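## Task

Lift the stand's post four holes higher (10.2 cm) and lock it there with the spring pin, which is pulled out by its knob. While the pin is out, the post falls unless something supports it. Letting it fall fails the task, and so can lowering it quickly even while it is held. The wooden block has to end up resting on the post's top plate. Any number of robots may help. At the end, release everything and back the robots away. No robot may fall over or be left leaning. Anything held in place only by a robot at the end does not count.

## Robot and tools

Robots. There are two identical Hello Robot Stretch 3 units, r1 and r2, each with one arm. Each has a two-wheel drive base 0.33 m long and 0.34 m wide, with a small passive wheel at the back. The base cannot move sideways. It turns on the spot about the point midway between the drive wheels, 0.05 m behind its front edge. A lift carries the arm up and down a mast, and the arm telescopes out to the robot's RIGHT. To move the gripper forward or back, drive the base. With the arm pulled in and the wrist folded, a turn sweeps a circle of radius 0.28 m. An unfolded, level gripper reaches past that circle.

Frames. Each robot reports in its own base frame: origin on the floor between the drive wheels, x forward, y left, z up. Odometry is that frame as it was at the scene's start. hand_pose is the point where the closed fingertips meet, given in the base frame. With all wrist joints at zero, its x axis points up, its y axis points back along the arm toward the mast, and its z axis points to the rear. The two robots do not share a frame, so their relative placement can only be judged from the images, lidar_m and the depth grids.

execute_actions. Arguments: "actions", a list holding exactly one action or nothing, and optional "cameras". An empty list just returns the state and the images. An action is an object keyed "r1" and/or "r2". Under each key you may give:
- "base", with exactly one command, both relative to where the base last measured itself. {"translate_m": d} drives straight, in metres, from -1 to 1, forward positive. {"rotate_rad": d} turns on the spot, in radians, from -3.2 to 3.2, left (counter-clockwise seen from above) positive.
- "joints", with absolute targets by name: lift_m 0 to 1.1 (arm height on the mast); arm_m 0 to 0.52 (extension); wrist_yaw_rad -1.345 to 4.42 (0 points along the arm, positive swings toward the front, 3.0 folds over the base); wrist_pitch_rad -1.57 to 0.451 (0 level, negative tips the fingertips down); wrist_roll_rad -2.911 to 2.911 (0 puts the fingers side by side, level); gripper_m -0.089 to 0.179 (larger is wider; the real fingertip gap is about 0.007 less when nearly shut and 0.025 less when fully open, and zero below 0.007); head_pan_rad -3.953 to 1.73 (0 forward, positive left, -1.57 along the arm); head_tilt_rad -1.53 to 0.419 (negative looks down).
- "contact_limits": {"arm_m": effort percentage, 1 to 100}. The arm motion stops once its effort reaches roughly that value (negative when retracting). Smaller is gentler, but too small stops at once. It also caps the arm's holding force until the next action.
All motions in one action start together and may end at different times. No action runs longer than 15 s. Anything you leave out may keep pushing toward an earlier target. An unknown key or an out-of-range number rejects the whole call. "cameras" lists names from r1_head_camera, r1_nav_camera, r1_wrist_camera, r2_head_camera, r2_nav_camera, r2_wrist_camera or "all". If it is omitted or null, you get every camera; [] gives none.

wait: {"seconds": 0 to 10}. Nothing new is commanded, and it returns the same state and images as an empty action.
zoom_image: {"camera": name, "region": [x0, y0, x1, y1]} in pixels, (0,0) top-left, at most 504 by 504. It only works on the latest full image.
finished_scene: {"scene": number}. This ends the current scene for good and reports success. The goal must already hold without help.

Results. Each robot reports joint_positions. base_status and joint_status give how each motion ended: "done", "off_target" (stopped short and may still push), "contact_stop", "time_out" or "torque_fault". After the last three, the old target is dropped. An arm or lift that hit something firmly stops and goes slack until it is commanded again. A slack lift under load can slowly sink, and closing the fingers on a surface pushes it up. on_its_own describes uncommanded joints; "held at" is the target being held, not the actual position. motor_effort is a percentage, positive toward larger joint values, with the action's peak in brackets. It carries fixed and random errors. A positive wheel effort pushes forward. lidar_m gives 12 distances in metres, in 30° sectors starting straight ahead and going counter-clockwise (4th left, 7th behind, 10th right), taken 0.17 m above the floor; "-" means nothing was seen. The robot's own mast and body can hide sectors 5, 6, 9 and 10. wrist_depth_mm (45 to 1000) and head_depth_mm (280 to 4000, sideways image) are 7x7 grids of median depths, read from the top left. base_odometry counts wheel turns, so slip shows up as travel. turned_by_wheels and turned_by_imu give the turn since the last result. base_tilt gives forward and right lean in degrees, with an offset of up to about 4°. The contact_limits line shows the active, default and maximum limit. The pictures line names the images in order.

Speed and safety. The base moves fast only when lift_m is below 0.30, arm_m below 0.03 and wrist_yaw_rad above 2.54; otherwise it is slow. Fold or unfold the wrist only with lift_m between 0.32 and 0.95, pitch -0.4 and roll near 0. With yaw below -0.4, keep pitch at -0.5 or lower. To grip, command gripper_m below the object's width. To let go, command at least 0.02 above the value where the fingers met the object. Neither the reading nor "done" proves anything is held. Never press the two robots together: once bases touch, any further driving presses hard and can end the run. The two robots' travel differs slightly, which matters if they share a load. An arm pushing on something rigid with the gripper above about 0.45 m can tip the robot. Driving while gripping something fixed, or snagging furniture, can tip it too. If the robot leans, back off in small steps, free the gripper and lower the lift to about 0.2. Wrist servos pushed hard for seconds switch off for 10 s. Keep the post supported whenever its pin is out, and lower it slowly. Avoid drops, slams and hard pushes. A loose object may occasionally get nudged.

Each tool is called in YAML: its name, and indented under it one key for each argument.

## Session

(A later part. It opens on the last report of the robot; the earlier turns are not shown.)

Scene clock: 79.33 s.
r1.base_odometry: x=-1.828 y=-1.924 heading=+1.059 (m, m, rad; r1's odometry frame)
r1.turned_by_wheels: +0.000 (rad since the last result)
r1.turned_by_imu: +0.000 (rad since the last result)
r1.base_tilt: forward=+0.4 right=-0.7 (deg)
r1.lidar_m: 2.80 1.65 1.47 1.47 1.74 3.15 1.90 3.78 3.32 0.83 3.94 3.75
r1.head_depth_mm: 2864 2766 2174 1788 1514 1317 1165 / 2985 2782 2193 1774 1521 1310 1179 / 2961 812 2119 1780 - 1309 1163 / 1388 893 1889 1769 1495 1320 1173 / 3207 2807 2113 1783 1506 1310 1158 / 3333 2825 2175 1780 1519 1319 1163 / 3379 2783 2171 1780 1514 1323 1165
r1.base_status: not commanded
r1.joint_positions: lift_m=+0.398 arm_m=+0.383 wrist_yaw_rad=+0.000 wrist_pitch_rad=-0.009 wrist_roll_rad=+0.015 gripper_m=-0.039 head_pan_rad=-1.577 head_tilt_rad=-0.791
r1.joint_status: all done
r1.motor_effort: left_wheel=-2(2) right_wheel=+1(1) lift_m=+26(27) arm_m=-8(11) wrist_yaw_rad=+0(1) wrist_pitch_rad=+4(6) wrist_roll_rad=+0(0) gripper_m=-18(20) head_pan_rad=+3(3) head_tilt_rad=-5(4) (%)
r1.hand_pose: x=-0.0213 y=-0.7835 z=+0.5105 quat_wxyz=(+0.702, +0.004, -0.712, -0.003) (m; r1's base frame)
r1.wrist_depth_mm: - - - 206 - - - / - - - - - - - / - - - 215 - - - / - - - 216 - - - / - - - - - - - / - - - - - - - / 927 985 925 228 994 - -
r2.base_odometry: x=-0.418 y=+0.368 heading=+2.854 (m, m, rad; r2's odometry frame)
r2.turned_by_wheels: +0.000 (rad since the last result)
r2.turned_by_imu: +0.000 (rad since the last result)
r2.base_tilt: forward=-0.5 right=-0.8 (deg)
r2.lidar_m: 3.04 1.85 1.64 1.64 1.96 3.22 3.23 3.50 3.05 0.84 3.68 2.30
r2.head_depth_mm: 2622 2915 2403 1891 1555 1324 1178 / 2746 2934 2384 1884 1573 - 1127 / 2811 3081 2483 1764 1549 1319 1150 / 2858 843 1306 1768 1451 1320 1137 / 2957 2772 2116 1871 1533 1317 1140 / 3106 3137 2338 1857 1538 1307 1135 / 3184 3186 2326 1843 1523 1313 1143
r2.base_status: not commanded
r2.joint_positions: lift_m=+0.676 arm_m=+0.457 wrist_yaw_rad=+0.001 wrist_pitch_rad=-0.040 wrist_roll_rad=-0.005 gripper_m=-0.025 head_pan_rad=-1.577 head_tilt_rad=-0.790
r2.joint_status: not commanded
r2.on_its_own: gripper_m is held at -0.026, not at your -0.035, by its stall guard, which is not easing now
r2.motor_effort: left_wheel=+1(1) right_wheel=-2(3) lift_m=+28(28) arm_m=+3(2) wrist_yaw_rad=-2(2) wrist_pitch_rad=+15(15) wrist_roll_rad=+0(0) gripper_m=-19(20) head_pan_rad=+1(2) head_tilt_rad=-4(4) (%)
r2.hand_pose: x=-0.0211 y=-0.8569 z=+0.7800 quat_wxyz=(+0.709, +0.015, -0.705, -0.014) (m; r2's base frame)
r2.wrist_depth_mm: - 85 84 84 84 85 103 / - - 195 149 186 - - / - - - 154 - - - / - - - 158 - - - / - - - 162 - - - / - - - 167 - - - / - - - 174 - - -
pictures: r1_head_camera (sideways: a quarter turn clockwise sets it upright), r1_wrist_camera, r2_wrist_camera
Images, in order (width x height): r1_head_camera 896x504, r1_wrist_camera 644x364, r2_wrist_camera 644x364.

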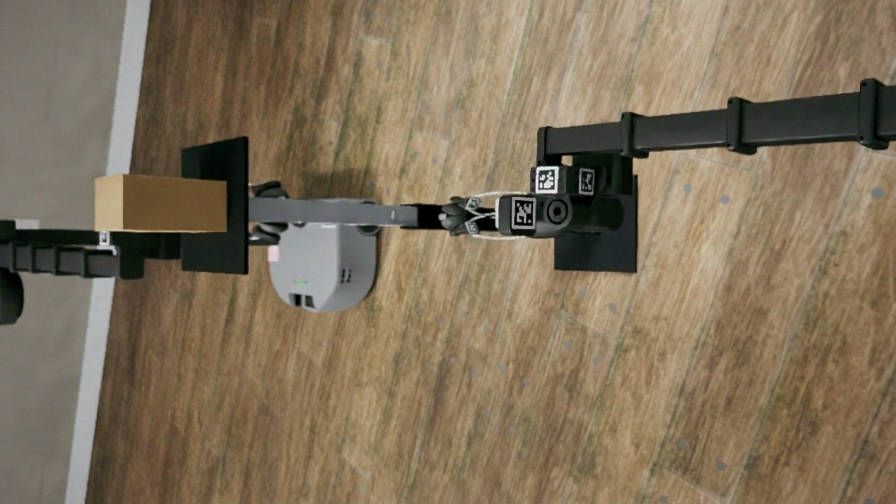

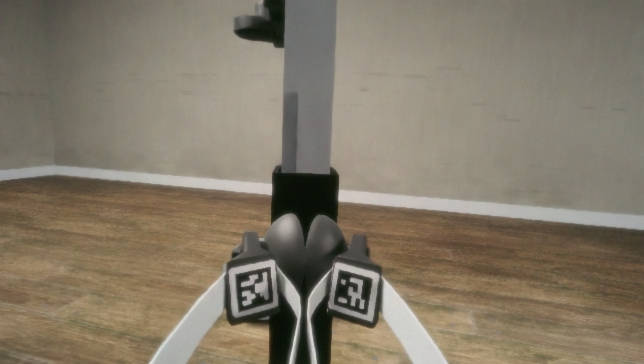

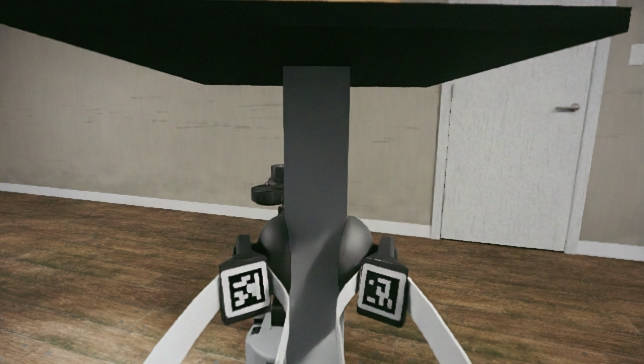

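execute_actions:
  actions:
    - {"r1":{"joints":{"gripper_m":0.04}}}
  cameras: ["r1_wrist_camera"]

execute_actions:
  actions:
    - {"r1":{"joints":{"arm_m":0.392,"lift_m":0.386}}}
  cameras: ["r1_wrist_camera"]

execute_actions:
  actions:
    - {"r1":{"joints":{"gripper_m":-0.04}}}
  cameras: ["r1_wrist_camera"]

execute_actions:
  actions:
    - {"r1":{"joints":{"arm_m":0.38}}}
  cameras: ["r1_head_camera","r1_wrist_camera"]

Scene clock: 85.07 s.
r1.base_odometry: x=-1.828 y=-1.924 heading=+1.059 (m, m, rad; r1's odometry frame)
r1.turned_by_wheels: +0.000 (rad since the last result)
r1.turned_by_imu: +0.001 (rad since the last result)
r1.base_tilt: forward=+0.4 right=-0.6 (deg)
r1.lidar_m: 2.80 1.65 1.47 1.48 1.74 3.15 1.90 3.79 3.33 0.83 3.93 3.75
r1.head_depth_mm: 2871 2748 2182 1759 1511 1306 1166 / 2912 2763 2166 1787 1509 1309 1183 / 2956 814 2086 1740 - 1311 1158 / 1392 890 1894 1757 1505 1309 1173 / 3252 2817 2110 1796 1516 1315 1156 / 3355 2806 2189 1777 1512 1322 1169 / 3387 2798 2185 1788 1515 1317 1162
r1.base_status: not commanded
r1.joint_positions: lift_m=+0.398 arm_m=+0.382 wrist_yaw_rad=+0.000 wrist_pitch_rad=-0.018 wrist_roll_rad=+0.015 gripper_m=+0.040 head_pan_rad=-1.577 head_tilt_rad=-0.791
r1.joint_status: all done
r1.motor_effort: left_wheel=-2(2) right_wheel=+1(1) lift_m=+27(27) arm_m=-7(8) wrist_yaw_rad=+1(1) wrist_pitch_rad=+8(8) wrist_roll_rad=-1(0) gripper_m=+0(79) head_pan_rad=+3(3) head_tilt_rad=-4(4) (%)
r1.hand_pose: x=-0.0213 y=-0.7832 z=+0.5083 quat_wxyz=(+0.702, +0.007, -0.712, -0.007) (m; r1's base frame)
r1.wrist_depth_mm: - - - 205 - - - / - - - - - - - / - - - 215 - - - / - - - 212 - - - / - - - 215 - - - / - - - 219 - - - / 891 921 935 226 946 - -
r2.base_odometry: x=-0.418 y=+0.368 heading=+2.854 (m, m, rad; r2's odometry frame)
r2.turned_by_wheels: +0.000 (rad since the last result)
r2.turned_by_imu: +0.000 (rad since the last result)
r2.base_tilt: forward=-0.5 right=-0.9 (deg)
r2.lidar_m: 3.04 1.85 1.64 1.65 1.95 3.22 3.22 3.50 3.05 0.85 3.67 2.30
r2.head_depth_mm: 2608 2913 2378 1885 1553 1332 1168 / 2756 2999 2399 1891 1574 - 1130 / 2788 3052 2462 1769 1548 1317 1151 / 2816 843 1301 1731 1461 1313 1138 / 2957 2760 2101 1872 1533 1314 1139 / 3051 3166 2344 1862 1538 1311 1138 / 3162 3166 2317 1846 1523 1300 1140
r2.base_status: not commanded
r2.joint_positions: lift_m=+0.676 arm_m=+0.457 wrist_yaw_rad=+0.001 wrist_pitch_rad=-0.040 wrist_roll_rad=-0.005 gripper_m=-0.025 head_pan_rad=-1.577 head_tilt_rad=-0.790
r2.joint_status: not commanded
r2.on_its_own: gripper_m is held at -0.026, not at your -0.035, by its stall guard, which is not easing now
r2.motor_effort: left_wheel=+1(2) right_wheel=-2(2) lift_m=+28(28) arm_m=+2(3) wrist_yaw_rad=-3(3) wrist_pitch_rad=+15(15) wrist_roll_rad=+0(0) gripper_m=-19(19) head_pan_rad=+3(2) head_tilt_rad=-5(5) (%)
r2.hand_pose: x=-0.0211 y=-0.8569 z=+0.7800 quat_wxyz=(+0.709, +0.015, -0.705, -0.014) (m; r2's base frame)
r2.wrist_depth_mm: - 85 84 84 84 85 103 / - - 194 149 186 - - / - - - 153 - - - / - - - 158 - - - / - - - 162 - - - / - - - 167 - - - / - - - 174 - - -
pictures: r1_wrist_camera
Images, in order (width x height): r1_wrist_camera 644x364.

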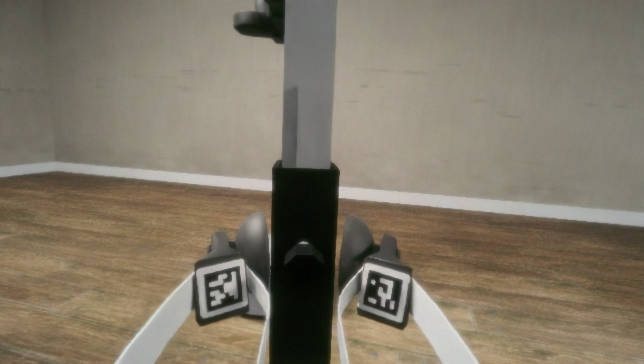

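Scene clock: 85.90 s.
r1.base_odometry: x=-1.828 y=-1.924 heading=+1.059 (m, m, rad; r1's odometry frame)
r1.turned_by_wheels: +0.000 (rad since the last result)
r1.turned_by_imu: +0.000 (rad since the last result)
r1.base_tilt: forward=+0.4 right=-0.6 (deg)
r1.lidar_m: 2.81 1.66 1.47 1.47 1.74 3.15 1.90 3.81 3.31 0.83 3.94 3.75
r1.head_depth_mm: 2862 2753 2152 1780 1517 1312 1165 / 2955 2736 2173 1776 1510 1311 1174 / 2964 810 2092 1748 - 1318 1160 / 1388 892 1901 1754 1491 1309 1156 / 3215 2764 2118 1780 1510 1318 1166 / 3310 2805 2174 1789 1511 1321 1163 / 3386 2797 2168 1779 1513 1320 1165
r1.base_status: not commanded
r1.joint_positions: lift_m=+0.386 arm_m=+0.392 wrist_yaw_rad=+0.000 wrist_pitch_rad=-0.019 wrist_roll_rad=+0.015 gripper_m=+0.040 head_pan_rad=-1.577 head_tilt_rad=-0.791
r1.joint_status: all done
r1.motor_effort: left_wheel=-2(2) right_wheel=+1(1) lift_m=+28(28) arm_m=+6(6) wrist_yaw_rad=+0(1) wrist_pitch_rad=+8(8) wrist_roll_rad=+0(0) gripper_m=+1(2) head_pan_rad=+3(3) head_tilt_rad=-4(4) (%)
r1.hand_pose: x=-0.0213 y=-0.7923 z=+0.4961 quat_wxyz=(+0.702, +0.007, -0.712, -0.007) (m; r1's base frame)
r1.wrist_depth_mm: - - - 195 - - - / - - - 200 - - - / - - - 203 - - - / - - - 201 - - - / - - - 203 - - - / - - - 212 - - - / 888 880 917 217 956 997 -
r2.base_odometry: x=-0.418 y=+0.368 heading=+2.854 (m, m, rad; r2's odometry frame)
r2.turned_by_wheels: +0.000 (rad since the last result)
r2.turned_by_imu: +0.000 (rad since the last result)
r2.base_tilt: forward=-0.5 right=-0.8 (deg)
r2.lidar_m: 3.05 1.85 1.64 1.65 1.96 3.22 3.24 3.49 3.06 0.84 3.70 2.30
r2.head_depth_mm: 2632 2899 2401 1875 1558 1327 1175 / 2693 2940 2389 1887 1578 - 1136 / 2802 3026 2453 1770 1538 1321 1147 / 2815 840 1332 1745 1461 1314 1145 / 2965 2874 2118 1846 1530 1320 1141 / 3087 3201 2344 1847 1534 1313 1136 / 3130 3177 2334 1857 1534 1300 1142
r2.base_status: not commanded
r2.joint_positions: lift_m=+0.676 arm_m=+0.457 wrist_yaw_rad=+0.001 wrist_pitch_rad=-0.040 wrist_roll_rad=-0.005 gripper_m=-0.025 head_pan_rad=-1.577 head_tilt_rad=-0.790
r2.joint_status: not commanded
r2.on_its_own: gripper_m is held at -0.026, not at your -0.035, by its stall guard, which is not easing now
r2.motor_effort: left_wheel=+2(1) right_wheel=-3(3) lift_m=+28(28) arm_m=+3(3) wrist_yaw_rad=-3(2) wrist_pitch_rad=+15(15) wrist_roll_rad=+0(0) gripper_m=-20(20) head_pan_rad=+4(2) head_tilt_rad=-4(4) (%)
r2.hand_pose: x=-0.0211 y=-0.8569 z=+0.7800 quat_wxyz=(+0.709, +0.015, -0.705, -0.014) (m; r2's base frame)
r2.wrist_depth_mm: - 85 84 84 84 85 104 / - - 195 149 186 - - / - - - 154 - - - / - - - 159 - - - / - - - 162 - - - / - - - 168 - - - / - - - 174 - - -
pictures: r1_wrist_camera
Images, in order (width x height): r1_wrist_camera 644x364.

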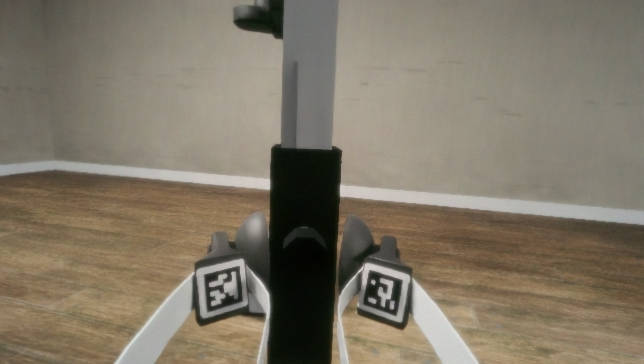

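Scene clock: 87.20 s.
r1.base_odometry: x=-1.828 y=-1.924 heading=+1.059 (m, m, rad; r1's odometry frame)
r1.turned_by_wheels: +0.000 (rad since the last result)
r1.turned_by_imu: +0.000 (rad since the last result)
r1.base_tilt: forward=+0.6 right=-0.6 (deg)
r1.lidar_m: 2.80 1.66 1.47 1.48 1.74 3.15 1.91 3.78 3.32 0.83 3.92 3.76
r1.head_depth_mm: 2850 2777 2182 1778 1510 1314 1164 / 2941 2725 2164 1782 1513 1310 1173 / 2962 811 2102 1777 - 1312 1162 / 1381 891 1910 1760 1508 1310 1164 / 3245 2759 2115 1806 1511 1320 1161 / 3272 2814 2158 1788 1527 1316 1167 / 3393 2755 2166 1777 1519 1322 1167
r1.base_status: not commanded
r1.joint_positions: lift_m=+0.386 arm_m=+0.392 wrist_yaw_rad=+0.000 wrist_pitch_rad=-0.019 wrist_roll_rad=+0.015 gripper_m=-0.039 head_pan_rad=-1.577 head_tilt_rad=-0.791
r1.joint_status: all done
r1.motor_effort: left_wheel=-2(2) right_wheel=+1(1) lift_m=+27(27) arm_m=+7(6) wrist_yaw_rad=+1(0) wrist_pitch_rad=+8(8) wrist_roll_rad=+0(0) gripper_m=-20(95) head_pan_rad=+3(3) head_tilt_rad=-5(4) (%)
r1.hand_pose: x=-0.0213 y=-0.7923 z=+0.4961 quat_wxyz=(+0.702, +0.007, -0.712, -0.007) (m; r1's base frame)
r1.wrist_depth_mm: - - - 196 - - - / - - - 200 - - - / - - - 204 - - - / - - - 200 - - - / - - - 204 - - - / - - - 212 - - - / 882 897 885 219 986 967 -
r2.base_odometry: x=-0.418 y=+0.368 heading=+2.854 (m, m, rad; r2's odometry frame)
r2.turned_by_wheels: +0.000 (rad since the last result)
r2.turned_by_imu: +0.000 (rad since the last result)
r2.base_tilt: forward=-0.5 right=-0.8 (deg)
r2.lidar_m: 3.04 1.85 1.64 1.64 1.95 3.21 3.21 3.50 3.05 0.84 3.70 2.30
r2.head_depth_mm: 2652 2937 2401 1875 1552 1332 1172 / 2728 2982 2393 1894 1578 - 1128 / 2797 3014 2491 1755 1551 1323 1146 / 2808 842 1338 1758 1472 1312 1144 / 2978 2913 2135 1854 1534 1314 1142 / 3050 3172 2352 1849 1537 1307 1139 / 3196 3175 2331 1850 1518 1308 1135
r2.base_status: not commanded
r2.joint_positions: lift_m=+0.676 arm_m=+0.457 wrist_yaw_rad=+0.001 wrist_pitch_rad=-0.040 wrist_roll_rad=-0.005 gripper_m=-0.025 head_pan_rad=-1.577 head_tilt_rad=-0.790
r2.joint_status: not commanded
r2.on_its_own: gripper_m is held at -0.026, not at your -0.035, by its stall guard, which is not easing now
r2.motor_effort: left_wheel=+2(1) right_wheel=-2(3) lift_m=+28(28) arm_m=+2(2) wrist_yaw_rad=-2(3) wrist_pitch_rad=+15(15) wrist_roll_rad=+0(0) gripper_m=-19(20) head_pan_rad=+2(3) head_tilt_rad=-4(5) (%)
r2.hand_pose: x=-0.0211 y=-0.8569 z=+0.7800 quat_wxyz=(+0.709, +0.015, -0.705, -0.014) (m; r2's base frame)
r2.wrist_depth_mm: - 85 84 84 84 85 104 / - - 194 149 186 - - / - - - 153 - - - / - - - 159 - - - / - - - 162 - - - / - - - 167 - - - / - - - 174 - - -
pictures: r1_wrist_camera
Images, in order (width x height): r1_wrist_camera 644x364.

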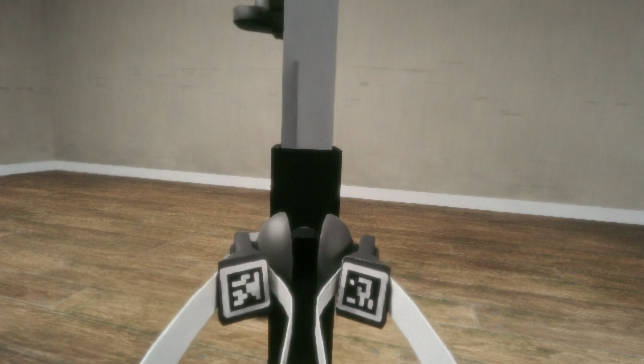

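Scene clock: 88.07 s.
r1.base_odometry: x=-1.828 y=-1.924 heading=+1.059 (m, m, rad; r1's odometry frame)
r1.turned_by_wheels: +0.000 (rad since the last result)
r1.turned_by_imu: +0.000 (rad since the last result)
r1.base_tilt: forward=+0.3 right=-0.5 (deg)
r1.lidar_m: 2.80 1.65 1.47 1.47 1.74 3.17 1.90 3.78 3.33 0.83 3.93 3.74
r1.head_depth_mm: 2847 2800 2160 1787 1501 1311 1154 / 2923 2799 2158 1770 1524 1314 1182 / 3006 811 2082 1752 - 1315 1162 / 1392 888 1890 1726 1511 1310 1161 / 3208 2761 2087 1787 1509 1310 1161 / 3302 2818 2144 1781 1522 1312 1162 / 3410 2757 2156 1793 1524 1315 1166
r1.base_status: not commanded
r1.joint_positions: lift_m=+0.386 arm_m=+0.381 wrist_yaw_rad=+0.000 wrist_pitch_rad=-0.018 wrist_roll_rad=+0.015 gripper_m=-0.039 head_pan_rad=-1.577 head_tilt_rad=-0.791
r1.joint_status: all done
r1.motor_effort: left_wheel=-1(2) right_wheel=+1(1) lift_m=+27(28) arm_m=-9(6) wrist_yaw_rad=+1(0) wrist_pitch_rad=+8(8) wrist_roll_rad=+0(0) gripper_m=-17(20) head_pan_rad=+3(3) head_tilt_rad=-5(4) (%)
r1.hand_pose: x=-0.0213 y=-0.7813 z=+0.4962 quat_wxyz=(+0.702, +0.007, -0.712, -0.007) (m; r1's base frame)
r1.wrist_depth_mm: - - - 206 - - - / - - - - - - - / - - - 215 - - - / - - - 211 - - - / - - - - - - - / - - - - - - - / 900 917 878 231 984 979 994
r2.base_odometry: x=-0.418 y=+0.368 heading=+2.854 (m, m, rad; r2's odometry frame)
r2.turned_by_wheels: +0.000 (rad since the last result)
r2.turned_by_imu: +0.000 (rad since the last result)
r2.base_tilt: forward=-0.5 right=-0.8 (deg)
r2.lidar_m: 3.03 1.85 1.64 1.64 1.95 3.22 3.22 3.51 3.04 0.84 3.68 2.31
r2.head_depth_mm: 2616 2901 2395 1886 1560 1331 1176 / 2707 2942 2365 1898 1569 - 1124 / 2796 3012 2465 1776 1543 1317 1148 / 2835 844 1349 1747 1457 1313 1141 / 2937 2920 2100 1863 1545 1310 1143 / 3082 3205 2321 1858 1532 1306 1139 / 3182 3168 2324 1835 1535 1298 1140
r2.base_status: not commanded
r2.joint_positions: lift_m=+0.676 arm_m=+0.457 wrist_yaw_rad=+0.001 wrist_pitch_rad=-0.040 wrist_roll_rad=-0.005 gripper_m=-0.025 head_pan_rad=-1.577 head_tilt_rad=-0.790
r2.joint_status: not commanded
r2.on_its_own: gripper_m is held at -0.026, not at your -0.035, by its stall guard, which is not easing now
r2.motor_effort: left_wheel=+2(1) right_wheel=-3(3) lift_m=+28(28) arm_m=+2(3) wrist_yaw_rad=-3(3) wrist_pitch_rad=+15(15) wrist_roll_rad=+0(0) gripper_m=-20(20) head_pan_rad=+3(2) head_tilt_rad=-5(4) (%)
r2.hand_pose: x=-0.0211 y=-0.8569 z=+0.7800 quat_wxyz=(+0.709, +0.015, -0.705, -0.014) (m; r2's base frame)
r2.wrist_depth_mm: - 85 84 84 84 85 103 / - - 195 150 187 - - / - - - 154 - - - / - - - 159 - - - / - - - 162 - - - / - - - 167 - - - / - - - 174 - - -
pictures: r1_head_camera (sideways: a quarter turn clockwise sets it upright), r1_wrist_camera
Images, in order (width x height): r1_head_camera 896x504, r1_wrist_camera 644x364.

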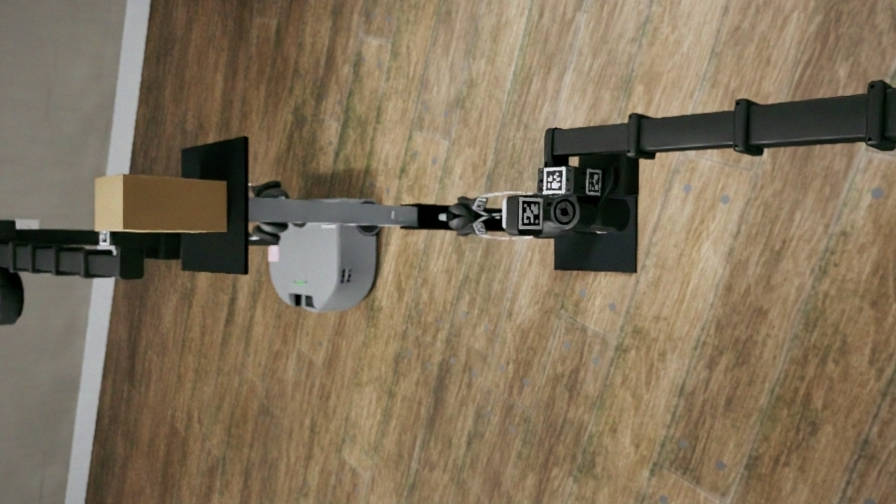

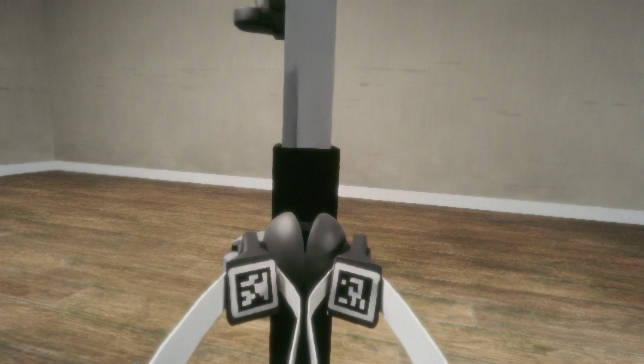

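execute_actions:
  actions:
    - {"r1":{"joints":{"gripper_m":0.04}},"r2":{"joints":{"lift_m":0.681}}}
  cameras: ["r2_wrist_camera"]

execute_actions:
  actions:
    - {"r1":{"joints":{"arm_m":0.399,"lift_m":0.39}},"r2":{"joints":{"lift_m":0.686}}}
  cameras: ["r2_wrist_camera"]

execute_actions:
  actions:
    - {"r1":{"joints":{"gripper_m":-0.04}}}
  cameras: ["r1_wrist_camera"]

Scene clock: 92.93 s.
r1.base_odometry: x=-1.828 y=-1.924 heading=+1.059 (m, m, rad; r1's odometry frame)
r1.turned_by_wheels: +0.000 (rad since the last result)
r1.turned_by_imu: +0.001 (rad since the last result)
r1.base_tilt: forward=+0.4 right=-0.7 (deg)
r1.lidar_m: 2.80 1.65 1.47 1.47 1.74 3.17 1.90 3.78 3.32 0.83 3.92 3.76
r1.head_depth_mm: 2885 2784 2190 1786 1497 1318 1164 / 2949 2802 2169 1780 1519 1313 1172 / 3000 810 2089 1763 - 1305 1152 / 1349 891 1913 1757 1504 1315 1167 / 3201 2786 2109 1778 1511 1315 1164 / 3323 2791 2157 1775 1515 1314 1164 / 3450 2765 2189 1771 1520 1314 1168
r1.base_status: not commanded
r1.joint_positions: lift_m=+0.386 arm_m=+0.380 wrist_yaw_rad=+0.000 wrist_pitch_rad=-0.018 wrist_roll_rad=+0.015 gripper_m=+0.040 head_pan_rad=-1.577 head_tilt_rad=-0.791
r1.joint_status: all done
r1.motor_effort: left_wheel=-2(2) right_wheel=+0(1) lift_m=+27(27) arm_m=-7(9) wrist_yaw_rad=+1(0) wrist_pitch_rad=+8(8) wrist_roll_rad=+0(0) gripper_m=+0(78) head_pan_rad=+2(3) head_tilt_rad=-5(4) (%)
r1.hand_pose: x=-0.0213 y=-0.7812 z=+0.4962 quat_wxyz=(+0.702, +0.007, -0.712, -0.007) (m; r1's base frame)
r1.wrist_depth_mm: - - - 207 - - - / - - - - - - - / - - - 217 - - - / - - - 213 - - - / - - - 215 - - - / - - - 223 - - - / 920 918 928 229 926 977 -
r2.base_odometry: x=-0.418 y=+0.368 heading=+2.854 (m, m, rad; r2's odometry frame)
r2.turned_by_wheels: +0.000 (rad since the last result)
r2.turned_by_imu: +0.000 (rad since the last result)
r2.base_tilt: forward=-0.5 right=-0.8 (deg)
r2.lidar_m: 3.03 1.85 1.64 1.64 1.96 3.21 3.23 3.50 3.06 0.84 3.69 2.30
r2.head_depth_mm: 2597 2878 2383 1898 1567 1327 1176 / 2701 2978 2388 1887 1584 - 1131 / 2766 3041 2465 1759 1548 1315 1145 / 2814 844 1324 1757 1454 1324 1146 / 2968 2883 2115 1858 1531 1309 1138 / 3079 3183 2344 1861 1540 1309 1140 / 3143 3148 2320 1849 1530 1311 1134
r2.base_status: not commanded
r2.joint_positions: lift_m=+0.680 arm_m=+0.457 wrist_yaw_rad=+0.002 wrist_pitch_rad=-0.056 wrist_roll_rad=-0.005 gripper_m=-0.025 head_pan_rad=-1.577 head_tilt_rad=-0.790
r2.joint_status: all done
r2.on_its_own: gripper_m is held at -0.026, not at your -0.035, by its stall guard, which is not easing now
r2.motor_effort: left_wheel=+2(1) right_wheel=-2(3) lift_m=+29(29) arm_m=+1(3) wrist_yaw_rad=-3(3) wrist_pitch_rad=+22(22) wrist_roll_rad=+0(0) gripper_m=-19(20) head_pan_rad=+2(2) head_tilt_rad=-4(4) (%)
r2.hand_pose: x=-0.0210 y=-0.8563 z=+0.7807 quat_wxyz=(+0.709, +0.021, -0.705, -0.020) (m; r2's base frame)
r2.wrist_depth_mm: - 82 82 83 88 87 86 / - - 203 148 192 - - / - - - 153 - - - / - - - 159 - - - / - - - 163 - - - / - - - 168 - - - / - - - 176 - - -
pictures: r2_wrist_camera
Images, in order (width x height): r2_wrist_camera 644x364.

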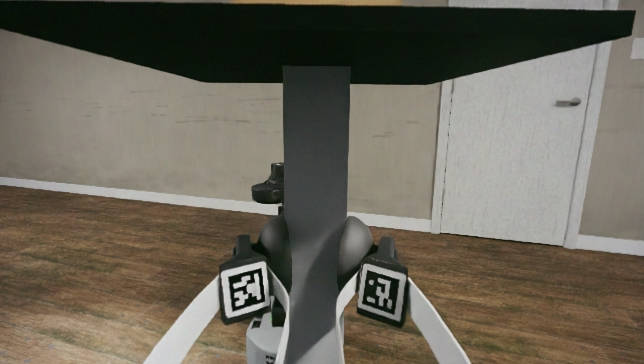

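Scene clock: 93.97 s.
r1.base_odometry: x=-1.828 y=-1.924 heading=+1.059 (m, m, rad; r1's odometry frame)
r1.turned_by_wheels: +0.000 (rad since the last result)
r1.turned_by_imu: +0.000 (rad since the last result)
r1.base_tilt: forward=+0.5 right=-0.6 (deg)
r1.lidar_m: 2.80 1.66 1.47 1.48 1.74 3.15 1.90 3.76 3.31 0.83 3.91 3.76
r1.head_depth_mm: 2884 2754 2164 1780 1511 1310 1163 / 2945 2784 2184 1763 1518 1306 1168 / 3001 812 2108 1765 - 1319 1165 / 1347 890 1903 1746 1505 1307 1163 / 3287 2794 2099 1802 1520 1311 1166 / 3267 2787 2179 1782 1519 1313 1156 / 3432 2768 2176 1795 1511 1311 1157
r1.base_status: not commanded
r1.joint_positions: lift_m=+0.390 arm_m=+0.399 wrist_yaw_rad=+0.000 wrist_pitch_rad=-0.019 wrist_roll_rad=+0.015 gripper_m=+0.040 head_pan_rad=-1.577 head_tilt_rad=-0.791
r1.joint_status: all done
r1.motor_effort: left_wheel=-2(2) right_wheel=+1(1) lift_m=+45(47) arm_m=+6(8) wrist_yaw_rad=+0(2) wrist_pitch_rad=+8(8) wrist_roll_rad=+0(0) gripper_m=+0(0) head_pan_rad=+3(3) head_tilt_rad=-4(4) (%)
r1.hand_pose: x=-0.0213 y=-0.7993 z=+0.4995 quat_wxyz=(+0.702, +0.007, -0.712, -0.007) (m; r1's base frame)
r1.wrist_depth_mm: - - - 188 - - - / - - - 192 - - - / - - - 198 - - - / - - - 194 - - - / - - - 197 - - - / - - - 204 - - - / 908 908 926 209 956 998 -
r2.base_odometry: x=-0.418 y=+0.368 heading=+2.854 (m, m, rad; r2's odometry frame)
r2.turned_by_wheels: +0.000 (rad since the last result)
r2.turned_by_imu: +0.000 (rad since the last result)
r2.base_tilt: forward=-0.5 right=-0.7 (deg)
r2.lidar_m: 3.01 1.84 1.64 1.64 1.96 3.22 3.24 3.49 3.07 0.84 3.69 2.30
r2.head_depth_mm: 2635 2877 2399 1874 1553 1326 1176 / 2686 2960 2380 1890 1593 - 1132 / 2793 3032 2473 1789 1548 1319 1147 / 2806 842 1320 1760 1460 1322 1144 / 2962 2905 2100 1865 1537 1307 1137 / 3029 3168 2354 1856 1523 1306 1136 / 3127 3185 2327 1846 1529 1308 1139
r2.base_status: not commanded
r2.joint_positions: lift_m=+0.685 arm_m=+0.457 wrist_yaw_rad=+0.002 wrist_pitch_rad=-0.073 wrist_roll_rad=-0.005 gripper_m=-0.025 head_pan_rad=-1.577 head_tilt_rad=-0.790
r2.joint_status: all done
r2.on_its_own: gripper_m is held at -0.026, not at your -0.035, by its stall guard, which is not easing now
r2.motor_effort: left_wheel=+2(1) right_wheel=-3(2) lift_m=+30(31) arm_m=+1(1) wrist_yaw_rad=-3(2) wrist_pitch_rad=+28(29) wrist_roll_rad=+0(0) gripper_m=-19(20) head_pan_rad=+2(2) head_tilt_rad=-4(3) (%)
r2.hand_pose: x=-0.0210 y=-0.8557 z=+0.7814 quat_wxyz=(+0.709, +0.027, -0.704, -0.025) (m; r2's base frame)
r2.wrist_depth_mm: - 85 84 83 83 83 83 / - - 214 147 202 - - / - - - 152 - - - / - - - 159 - - - / - - - 163 - - - / - - - 169 - - - / - - - 176 - - -
pictures: r2_wrist_camera
Images, in order (width x height): r2_wrist_camera 644x364.

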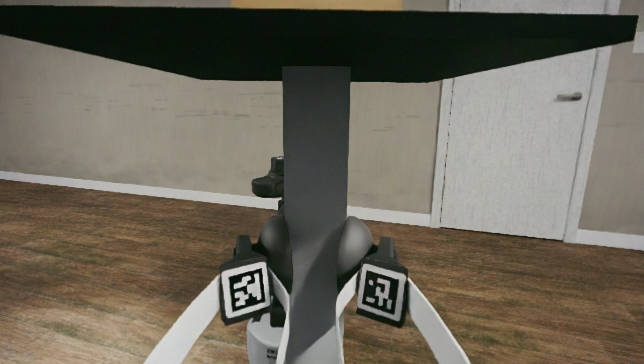

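Scene clock: 95.27 s.
r1.base_odometry: x=-1.828 y=-1.924 heading=+1.059 (m, m, rad; r1's odometry frame)
r1.turned_by_wheels: +0.000 (rad since the last result)
r1.turned_by_imu: +0.000 (rad since the last result)
r1.base_tilt: forward=+0.5 right=-0.6 (deg)
r1.lidar_m: 2.80 1.66 1.47 1.47 1.74 3.13 1.90 3.76 3.32 0.83 3.96 3.75
r1.head_depth_mm: 2912 2779 2190 1777 1515 1315 1161 / 2956 2745 2186 1776 1507 1315 1173 / 3002 813 2113 1737 - 1320 1155 / 1349 893 1912 1739 1496 1318 1159 / 3231 2778 2083 1775 1513 1307 1161 / 3347 2779 2191 1795 1533 1311 1173 / 3413 2740 2181 1797 1514 1313 1163
r1.base_status: not commanded
r1.joint_positions: lift_m=+0.390 arm_m=+0.399 wrist_yaw_rad=+0.000 wrist_pitch_rad=-0.017 wrist_roll_rad=+0.015 gripper_m=-0.039 head_pan_rad=-1.577 head_tilt_rad=-0.791
r1.joint_status: all done
r1.motor_effort: left_wheel=-1(2) right_wheel=+1(1) lift_m=+45(44) arm_m=+5(7) wrist_yaw_rad=+0(0) wrist_pitch_rad=+7(8) wrist_roll_rad=+0(0) gripper_m=-20(99) head_pan_rad=+3(3) head_tilt_rad=-5(5) (%)
r1.hand_pose: x=-0.0213 y=-0.7994 z=+0.4999 quat_wxyz=(+0.702, +0.006, -0.712, -0.006) (m; r1's base frame)
r1.wrist_depth_mm: - - - 188 - - - / - - - 193 - - - / - - - 199 - - - / - - - 194 - - - / - - - 196 - - - / - - - 163 - - - / 905 938 901 538 941 998 -
r2.base_odometry: x=-0.418 y=+0.368 heading=+2.854 (m, m, rad; r2's odometry frame)
r2.turned_by_wheels: +0.000 (rad since the last result)
r2.turned_by_imu: +0.000 (rad since the last result)
r2.base_tilt: forward=-0.4 right=-0.8 (deg)
r2.lidar_m: 3.01 1.85 1.64 1.64 1.95 3.20 3.23 3.48 3.06 0.84 3.70 2.30
r2.head_depth_mm: 2636 2881 2403 1904 1552 1327 1179 / 2699 2965 2388 1893 1595 - 1129 / 2783 3018 2468 1789 1547 1316 1150 / 2834 841 1325 1761 1462 1316 1145 / 2980 2893 2105 1851 1533 1313 1143 / 3042 3210 2372 1867 1534 1307 1138 / 3183 3146 2335 1848 1526 1305 1138
r2.base_status: not commanded
r2.joint_positions: lift_m=+0.685 arm_m=+0.457 wrist_yaw_rad=+0.002 wrist_pitch_rad=-0.073 wrist_roll_rad=-0.005 gripper_m=-0.025 head_pan_rad=-1.577 head_tilt_rad=-0.790
r2.joint_status: not commanded
r2.on_its_own: gripper_m is held at -0.026, not at your -0.035, by its stall guard, which is not easing now
r2.motor_effort: left_wheel=+1(1) right_wheel=-2(3) lift_m=+30(30) arm_m=+1(1) wrist_yaw_rad=-3(3) wrist_pitch_rad=+28(28) wrist_roll_rad=+0(0) gripper_m=-19(19) head_pan_rad=+3(2) head_tilt_rad=-4(4) (%)
r2.hand_pose: x=-0.0210 y=-0.8557 z=+0.7814 quat_wxyz=(+0.709, +0.027, -0.704, -0.025) (m; r2's base frame)
r2.wrist_depth_mm: - 85 84 83 82 83 84 / - - 214 147 200 - - / - - - 153 - - - / - - - 160 - - - / - - - 163 - - - / - - - 169 - - - / - - - 177 - - -
pictures: r1_wrist_camera
Images, in order (width x height): r1_wrist_camera 644x364.

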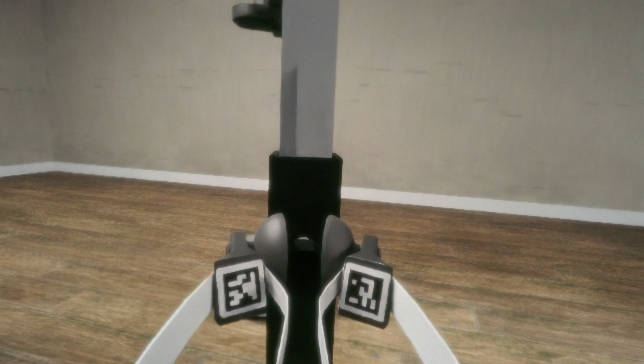

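Wrist compliance absorbed it; the load taken is now larger. Try pulling.

execute_actions:
  actions:
    - {"r1":{"joints":{"arm_m":0.389}}}
  cameras: ["r1_wrist_camera"]

execute_actions:
  actions:
    - {"r2":{"joints":{"lift_m":0.691}}}
  cameras: ["r1_wrist_camera","r2_wrist_camera"]

Scene clock: 98.37 s.
r1.base_odometry: x=-1.828 y=-1.924 heading=+1.059 (m, m, rad; r1's odometry frame)
r1.turned_by_wheels: +0.000 (rad since the last result)
r1.turned_by_imu: +0.001 (rad since the last result)
r1.base_tilt: forward=+0.6 right=-0.6 (deg)
r1.lidar_m: 2.80 1.65 1.47 1.48 1.74 3.19 1.90 3.78 3.31 0.83 3.92 3.75
r1.head_depth_mm: 2876 2766 2177 1776 1500 1321 1160 / 2967 2791 2193 1776 1503 1312 1172 / 2988 812 2102 1784 - 1320 1160 / 1354 888 1895 1757 1495 1315 1164 / 3274 2767 2104 1787 1504 1310 1157 / 3314 2796 2163 1782 1507 1309 1163 / 3461 2763 2185 1779 1518 1325 1159
r1.base_status: not commanded
r1.joint_positions: lift_m=+0.390 arm_m=+0.390 wrist_yaw_rad=+0.000 wrist_pitch_rad=-0.016 wrist_roll_rad=+0.015 gripper_m=-0.036 head_pan_rad=-1.577 head_tilt_rad=-0.791
r1.joint_status: all done
r1.motor_effort: left_wheel=-1(2) right_wheel=+0(2) lift_m=+44(44) arm_m=-9(10) wrist_yaw_rad=+1(1) wrist_pitch_rad=+6(7) wrist_roll_rad=+0(0) gripper_m=-18(19) head_pan_rad=+3(3) head_tilt_rad=-5(4) (%)
r1.hand_pose: x=-0.0213 y=-0.7904 z=+0.5003 quat_wxyz=(+0.702, +0.006, -0.712, -0.006) (m; r1's base frame)
r1.wrist_depth_mm: - - - 197 - - - / - - - 202 - - - / - - - 206 - - - / - - - 203 - - - / - - - 206 - - - / - - - 213 - - - / 908 928 901 219 978 - -
r2.base_odometry: x=-0.418 y=+0.368 heading=+2.854 (m, m, rad; r2's odometry frame)
r2.turned_by_wheels: +0.000 (rad since the last result)
r2.turned_by_imu: +0.000 (rad since the last result)
r2.base_tilt: forward=-0.4 right=-0.8 (deg)
r2.lidar_m: 3.02 1.85 1.64 1.64 1.96 3.22 3.23 3.48 3.06 0.84 3.71 2.30
r2.head_depth_mm: 2631 2906 2387 1879 1562 1327 1180 / 2697 2966 2389 1881 1593 - 1132 / 2786 3076 2469 1789 1549 1323 1151 / 2822 844 1328 1748 1458 1310 1144 / 2954 2918 2119 1856 1536 1312 1139 / 3043 3186 2325 1850 1533 1304 1142 / 3201 3139 2336 1846 1529 1307 1138
r2.base_status: not commanded
r2.joint_positions: lift_m=+0.685 arm_m=+0.457 wrist_yaw_rad=+0.002 wrist_pitch_rad=-0.073 wrist_roll_rad=-0.005 gripper_m=-0.025 head_pan_rad=-1.577 head_tilt_rad=-0.790
r2.joint_status: not commanded
r2.on_its_own: gripper_m is held at -0.026, not at your -0.035, by its stall guard, which is not easing now
r2.motor_effort: left_wheel=+1(1) right_wheel=-2(2) lift_m=+30(30) arm_m=+1(1) wrist_yaw_rad=-3(3) wrist_pitch_rad=+28(28) wrist_roll_rad=+0(0) gripper_m=-20(19) head_pan_rad=+3(2) head_tilt_rad=-4(3) (%)
r2.hand_pose: x=-0.0210 y=-0.8557 z=+0.7814 quat_wxyz=(+0.709, +0.027, -0.704, -0.025) (m; r2's base frame)
r2.wrist_depth_mm: - 85 84 83 83 83 83 / - - 214 147 201 - - / - - - 152 - - - / - - - 159 - - - / - - - 163 - - - / - - - 169 - - - / - - - 177 - - -
pictures: r1_wrist_camera
Images, in order (width x height): r1_wrist_camera 644x364.

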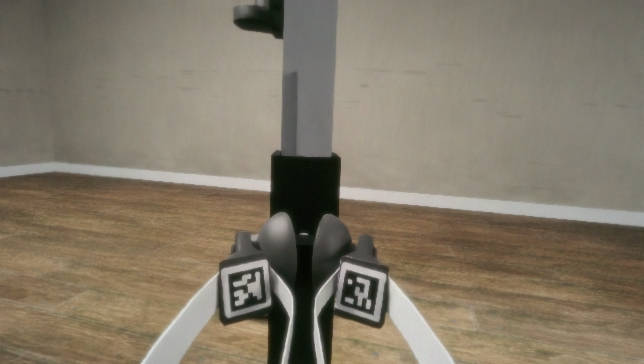

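Scene clock: 98.97 s.
r1.base_odometry: x=-1.828 y=-1.924 heading=+1.059 (m, m, rad; r1's odometry frame)
r1.turned_by_wheels: +0.000 (rad since the last result)
r1.turned_by_imu: +0.000 (rad since the last result)
r1.base_tilt: forward=+0.3 right=-0.8 (deg)
r1.lidar_m: 2.79 1.66 1.47 1.48 1.73 3.16 1.90 3.78 3.32 0.83 3.93 3.75
r1.head_depth_mm: 2842 2751 2171 1782 1509 1310 1163 / 2987 2722 2155 1782 1525 1314 1170 / 2942 809 2117 1794 - 1308 1155 / 1341 895 1904 1763 1493 1314 1165 / 3237 2766 2111 1778 1516 1313 1164 / 3264 2830 2179 1785 1514 1310 1163 / 3468 2773 2149 1794 1515 1309 1163
r1.base_status: not commanded
r1.joint_positions: lift_m=+0.390 arm_m=+0.390 wrist_yaw_rad=+0.000 wrist_pitch_rad=-0.016 wrist_roll_rad=+0.015 gripper_m=-0.036 head_pan_rad=-1.577 head_tilt_rad=-0.791
r1.joint_status: not commanded
r1.motor_effort: left_wheel=-1(1) right_wheel=+0(1) lift_m=+44(44) arm_m=-8(9) wrist_yaw_rad=+0(0) wrist_pitch_rad=+7(7) wrist_roll_rad=+0(0) gripper_m=-18(19) head_pan_rad=+2(3) head_tilt_rad=-4(4) (%)
r1.hand_pose: x=-0.0213 y=-0.7904 z=+0.5003 quat_wxyz=(+0.702, +0.006, -0.712, -0.006) (m; r1's base frame)
r1.wrist_depth_mm: - - - 198 - - - / - - - 202 - - - / - - - 209 - - - / - - - 203 - - - / - - - 206 - - - / - - - 214 - - - / 908 921 899 218 957 986 -
r2.base_odometry: x=-0.418 y=+0.368 heading=+2.854 (m, m, rad; r2's odometry frame)
r2.turned_by_wheels: +0.000 (rad since the last result)
r2.turned_by_imu: +0.000 (rad since the last result)
r2.base_tilt: forward=-0.5 right=-0.8 (deg)
r2.lidar_m: 3.03 1.85 1.64 1.64 1.96 3.22 3.22 3.49 3.07 0.84 3.68 2.30
r2.head_depth_mm: 2644 2910 2396 1897 1548 1327 1175 / 2710 2944 2388 1910 1595 - 1128 / 2808 3087 2446 1774 1542 1318 1147 / 2835 838 1323 1730 1457 1316 1144 / 2995 2874 2105 1862 1528 1309 1141 / 3080 3144 2339 1862 1537 1305 1137 / 3197 3100 2323 1846 1531 1299 1139
r2.base_status: not commanded
r2.joint_positions: lift_m=+0.690 arm_m=+0.457 wrist_yaw_rad=+0.002 wrist_pitch_rad=-0.089 wrist_roll_rad=-0.005 gripper_m=-0.025 head_pan_rad=-1.577 head_tilt_rad=-0.790
r2.joint_status: all done
r2.on_its_own: gripper_m is held at -0.026, not at your -0.035, by its stall guard, which is not easing now; wrist_pitch_rad is at rest, and its effort (+34) is outside its rest range (-20 to +32)
r2.motor_effort: left_wheel=+1(2) right_wheel=-2(2) lift_m=+31(35) arm_m=+1(1) wrist_yaw_rad=-3(4) wrist_pitch_rad=+34(35) wrist_roll_rad=+0(0) gripper_m=-19(20) head_pan_rad=+2(3) head_tilt_rad=-5(5) (%)
r2.hand_pose: x=-0.0210 y=-0.8550 z=+0.7822 quat_wxyz=(+0.709, +0.033, -0.704, -0.031) (m; r2's base frame)
r2.wrist_depth_mm: - 81 81 81 89 87 85 / - - 228 146 209 - - / - - - 153 - - - / - - - 159 - - - / - - - 164 - - - / - - - 170 - - - / - - - 180 - - -
pictures: r1_wrist_camera, r2_wrist_camera
Images, in order (width x height): r1_wrist_camera 644x364, r2_wrist_camera 644x364.

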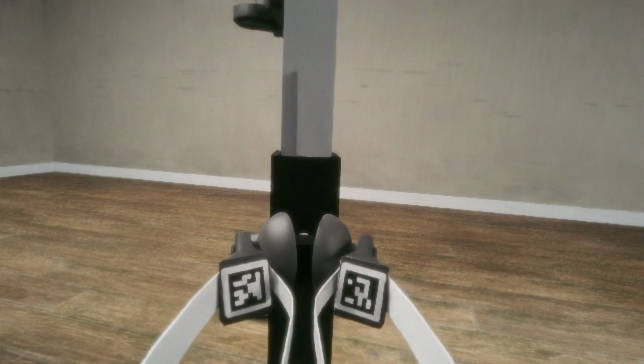

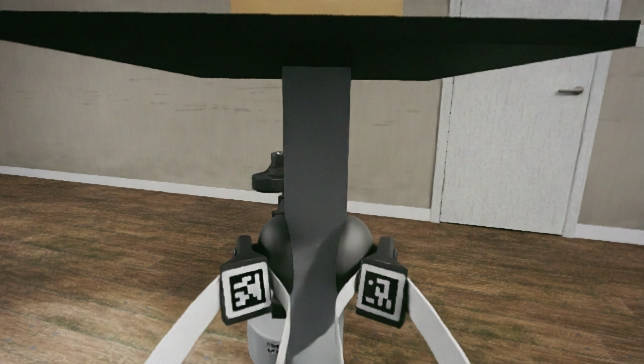

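execute_actions:
  actions:
    - {"r2":{"joints":{"lift_m":0.696}},"r1":{"joints":{"gripper_m":-0.045}}}
  cameras: []

execute_actions:
  actions:
    - {"r1":{"joints":{"arm_m":0.382}}}
  cameras: ["r1_wrist_camera","r2_wrist_camera"]

Scene clock: 102.10 s.
r1.base_odometry: x=-1.828 y=-1.924 heading=+1.059 (m, m, rad; r1's odometry frame)
r1.turned_by_wheels: +0.000 (rad since the last result)
r1.turned_by_imu: +0.000 (rad since the last result)
r1.base_tilt: forward=+0.4 right=-0.7 (deg)
r1.lidar_m: 2.79 1.66 1.47 1.47 1.74 3.16 1.90 3.80 3.31 0.83 3.91 3.75
r1.head_depth_mm: 2834 2757 2153 1784 1513 1311 1158 / 2925 2772 2175 1774 1510 1310 1176 / 3005 806 2102 1781 - 1314 1161 / 1332 891 1908 1760 1501 1305 1157 / 3266 2786 2139 1791 1516 1317 1159 / 3269 2803 2197 1794 1506 1323 1160 / 3396 2803 2200 1786 1520 1325 1160
r1.base_status: not commanded
r1.joint_positions: lift_m=+0.390 arm_m=+0.390 wrist_yaw_rad=+0.000 wrist_pitch_rad=-0.015 wrist_roll_rad=+0.015 gripper_m=-0.044 head_pan_rad=-1.577 head_tilt_rad=-0.791
r1.joint_status: all done
r1.motor_effort: left_wheel=-1(1) right_wheel=+1(1) lift_m=+45(43) arm_m=-9(9) wrist_yaw_rad=+1(0) wrist_pitch_rad=+6(7) wrist_roll_rad=+0(0) gripper_m=-22(63) head_pan_rad=+3(3) head_tilt_rad=-5(4) (%)
r1.hand_pose: x=-0.0213 y=-0.7903 z=+0.5004 quat_wxyz=(+0.702, +0.006, -0.712, -0.006) (m; r1's base frame)
r1.wrist_depth_mm: - - - 198 - - - / - - - 203 - - - / - - - 207 - - - / - - - 204 - - - / - - - 207 - - - / - - - 215 - - - / 936 912 923 219 969 - -
r2.base_odometry: x=-0.418 y=+0.368 heading=+2.854 (m, m, rad; r2's odometry frame)
r2.turned_by_wheels: +0.000 (rad since the last result)
r2.turned_by_imu: +0.000 (rad since the last result)
r2.base_tilt: forward=-0.4 right=-0.8 (deg)
r2.lidar_m: 3.01 1.85 1.64 1.64 1.95 3.22 3.23 3.49 3.07 0.84 3.67 2.30
r2.head_depth_mm: 2607 2908 2386 1886 1558 1324 1174 / 2705 2983 2379 1927 1594 - 1128 / 2782 3039 2455 1767 1544 1319 1150 / 2809 840 1317 1737 1461 1318 1146 / 2990 2902 2095 1860 1543 1316 1140 / 3082 3176 2354 1844 1538 1304 1138 / 3143 3152 2313 1840 1530 1304 1135
r2.base_status: not commanded
r2.joint_positions: lift_m=+0.695 arm_m=+0.457 wrist_yaw_rad=+0.002 wrist_pitch_rad=-0.105 wrist_roll_rad=-0.005 gripper_m=-0.025 head_pan_rad=-1.577 head_tilt_rad=-0.790
r2.joint_status: all done
r2.on_its_own: gripper_m is held at -0.026, not at your -0.035, by its stall guard, which is not easing now; wrist_pitch_rad is at rest, and its effort (+41) is outside its rest range (-20 to +32)
r2.motor_effort: left_wheel=+2(2) right_wheel=-3(2) lift_m=+32(36) arm_m=+0(1) wrist_yaw_rad=-2(3) wrist_pitch_rad=+41(41) wrist_roll_rad=+0(0) gripper_m=-20(20) head_pan_rad=+3(3) head_tilt_rad=-4(5) (%)
r2.hand_pose: x=-0.0210 y=-0.8542 z=+0.7831 quat_wxyz=(+0.708, +0.038, -0.704, -0.037) (m; r2's base frame)
r2.wrist_depth_mm: - 83 82 81 82 82 83 / - - - 144 226 - - / - - - 153 - - - / - - - 159 - - - / - - - 164 - - - / - - - 172 - - - / - - - 183 - - -
pictures: none
No camera images: the call's "cameras" was empty. Leave "cameras" out to get every camera's image.

Scene clock: 102.83 s.
r1.base_odometry: x=-1.828 y=-1.924 heading=+1.059 (m, m, rad; r1's odometry frame)
r1.turned_by_wheels: +0.000 (rad since the last result)
r1.turned_by_imu: +0.000 (rad since the last result)
r1.base_tilt: forward=+0.4 right=-0.6 (deg)
r1.lidar_m: 2.79 1.66 1.47 1.48 1.74 3.16 1.90 3.78 3.32 0.83 3.94 3.75
r1.head_depth_mm: 2857 2746 2173 1771 1509 1312 1157 / 2962 2753 2162 1776 1521 1306 1169 / 2958 810 2096 1778 - 1300 1165 / 1318 888 1906 1765 1492 1321 1161 / 3325 2761 2102 1788 1518 1308 1164 / 3291 2766 2178 1783 1533 1319 1158 / 3465 2816 2164 1788 1517 1318 1164
r1.base_status: not commanded
r1.joint_positions: lift_m=+0.390 arm_m=+0.383 wrist_yaw_rad=+0.000 wrist_pitch_rad=-0.015 wrist_roll_rad=+0.015 gripper_m=-0.041 head_pan_rad=-1.577 head_tilt_rad=-0.791
r1.joint_status: all done
r1.motor_effort: left_wheel=-1(2) right_wheel=+0(1) lift_m=+44(45) arm_m=-8(13) wrist_yaw_rad=+1(1) wrist_pitch_rad=+6(6) wrist_roll_rad=+0(0) gripper_m=-18(21) head_pan_rad=+3(3) head_tilt_rad=-4(4) (%)
r1.hand_pose: x=-0.0213 y=-0.7833 z=+0.5005 quat_wxyz=(+0.702, +0.006, -0.712, -0.005) (m; r1's base frame)
r1.wrist_depth_mm: - - - 203 - - - / - - - - - - - / - - - 213 - - - / - - - 211 - - - / - - - - - - - / - - - - - - - / 924 922 886 227 - 974 989
r2.base_odometry: x=-0.418 y=+0.368 heading=+2.854 (m, m, rad; r2's odometry frame)
r2.turned_by_wheels: +0.000 (rad since the last result)
r2.turned_by_imu: +0.000 (rad since the last result)
r2.base_tilt: forward=-0.4 right=-0.8 (deg)
r2.lidar_m: 3.02 1.85 1.64 1.64 1.96 3.21 3.22 3.50 3.07 0.84 3.70 2.30
r2.head_depth_mm: 2626 2883 2410 1890 1559 1324 1176 / 2718 2942 2383 1922 1596 - 1127 / 2788 3033 2465 1787 1543 1317 1148 / 2822 840 1322 1732 1456 1310 1143 / 2944 2889 2112 1863 1535 1309 1141 / 3058 3158 2339 1850 1536 1297 1137 / 3165 3139 2328 1849 1527 1299 1139
r2.base_status: not commanded
r2.joint_positions: lift_m=+0.695 arm_m=+0.457 wrist_yaw_rad=+0.002 wrist_pitch_rad=-0.105 wrist_roll_rad=-0.005 gripper_m=-0.025 head_pan_rad=-1.577 head_tilt_rad=-0.790
r2.joint_status: not commanded
r2.on_its_own: gripper_m is held at -0.026, not at your -0.035, by its stall guard, which is not easing now; wrist_pitch_rad is at rest, and its effort (+41) is outside its rest range (-20 to +32)
r2.motor_effort: left_wheel=+1(2) right_wheel=-3(3) lift_m=+32(32) arm_m=+1(1) wrist_yaw_rad=-2(2) wrist_pitch_rad=+41(41) wrist_roll_rad=+0(0) gripper_m=-20(20) head_pan_rad=+1(2) head_tilt_rad=-4(4) (%)
r2.hand_pose: x=-0.0210 y=-0.8542 z=+0.7831 quat_wxyz=(+0.708, +0.038, -0.704, -0.037) (m; r2's base frame)
r2.wrist_depth_mm: - 83 82 81 82 82 83 / - - - 146 228 - - / - - - 153 - - - / - - - 160 - - - / - - - 164 - - - / - - - 171 - - - / - - - 182 - - -
pictures: r1_wrist_camera, r2_wrist_camera
Images, in order (width x height): r1_wrist_camera 644x364, r2_wrist_camera 644x364.

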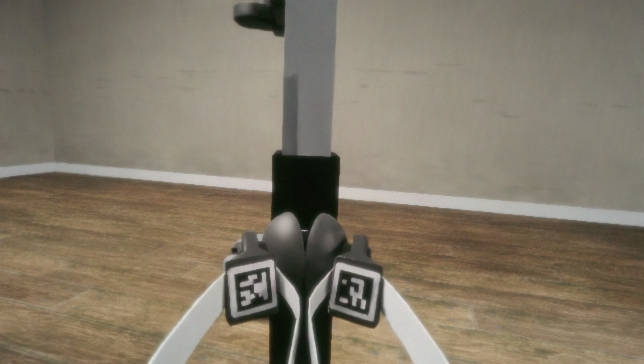

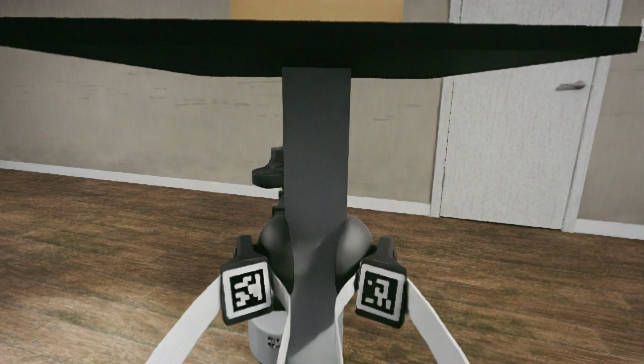

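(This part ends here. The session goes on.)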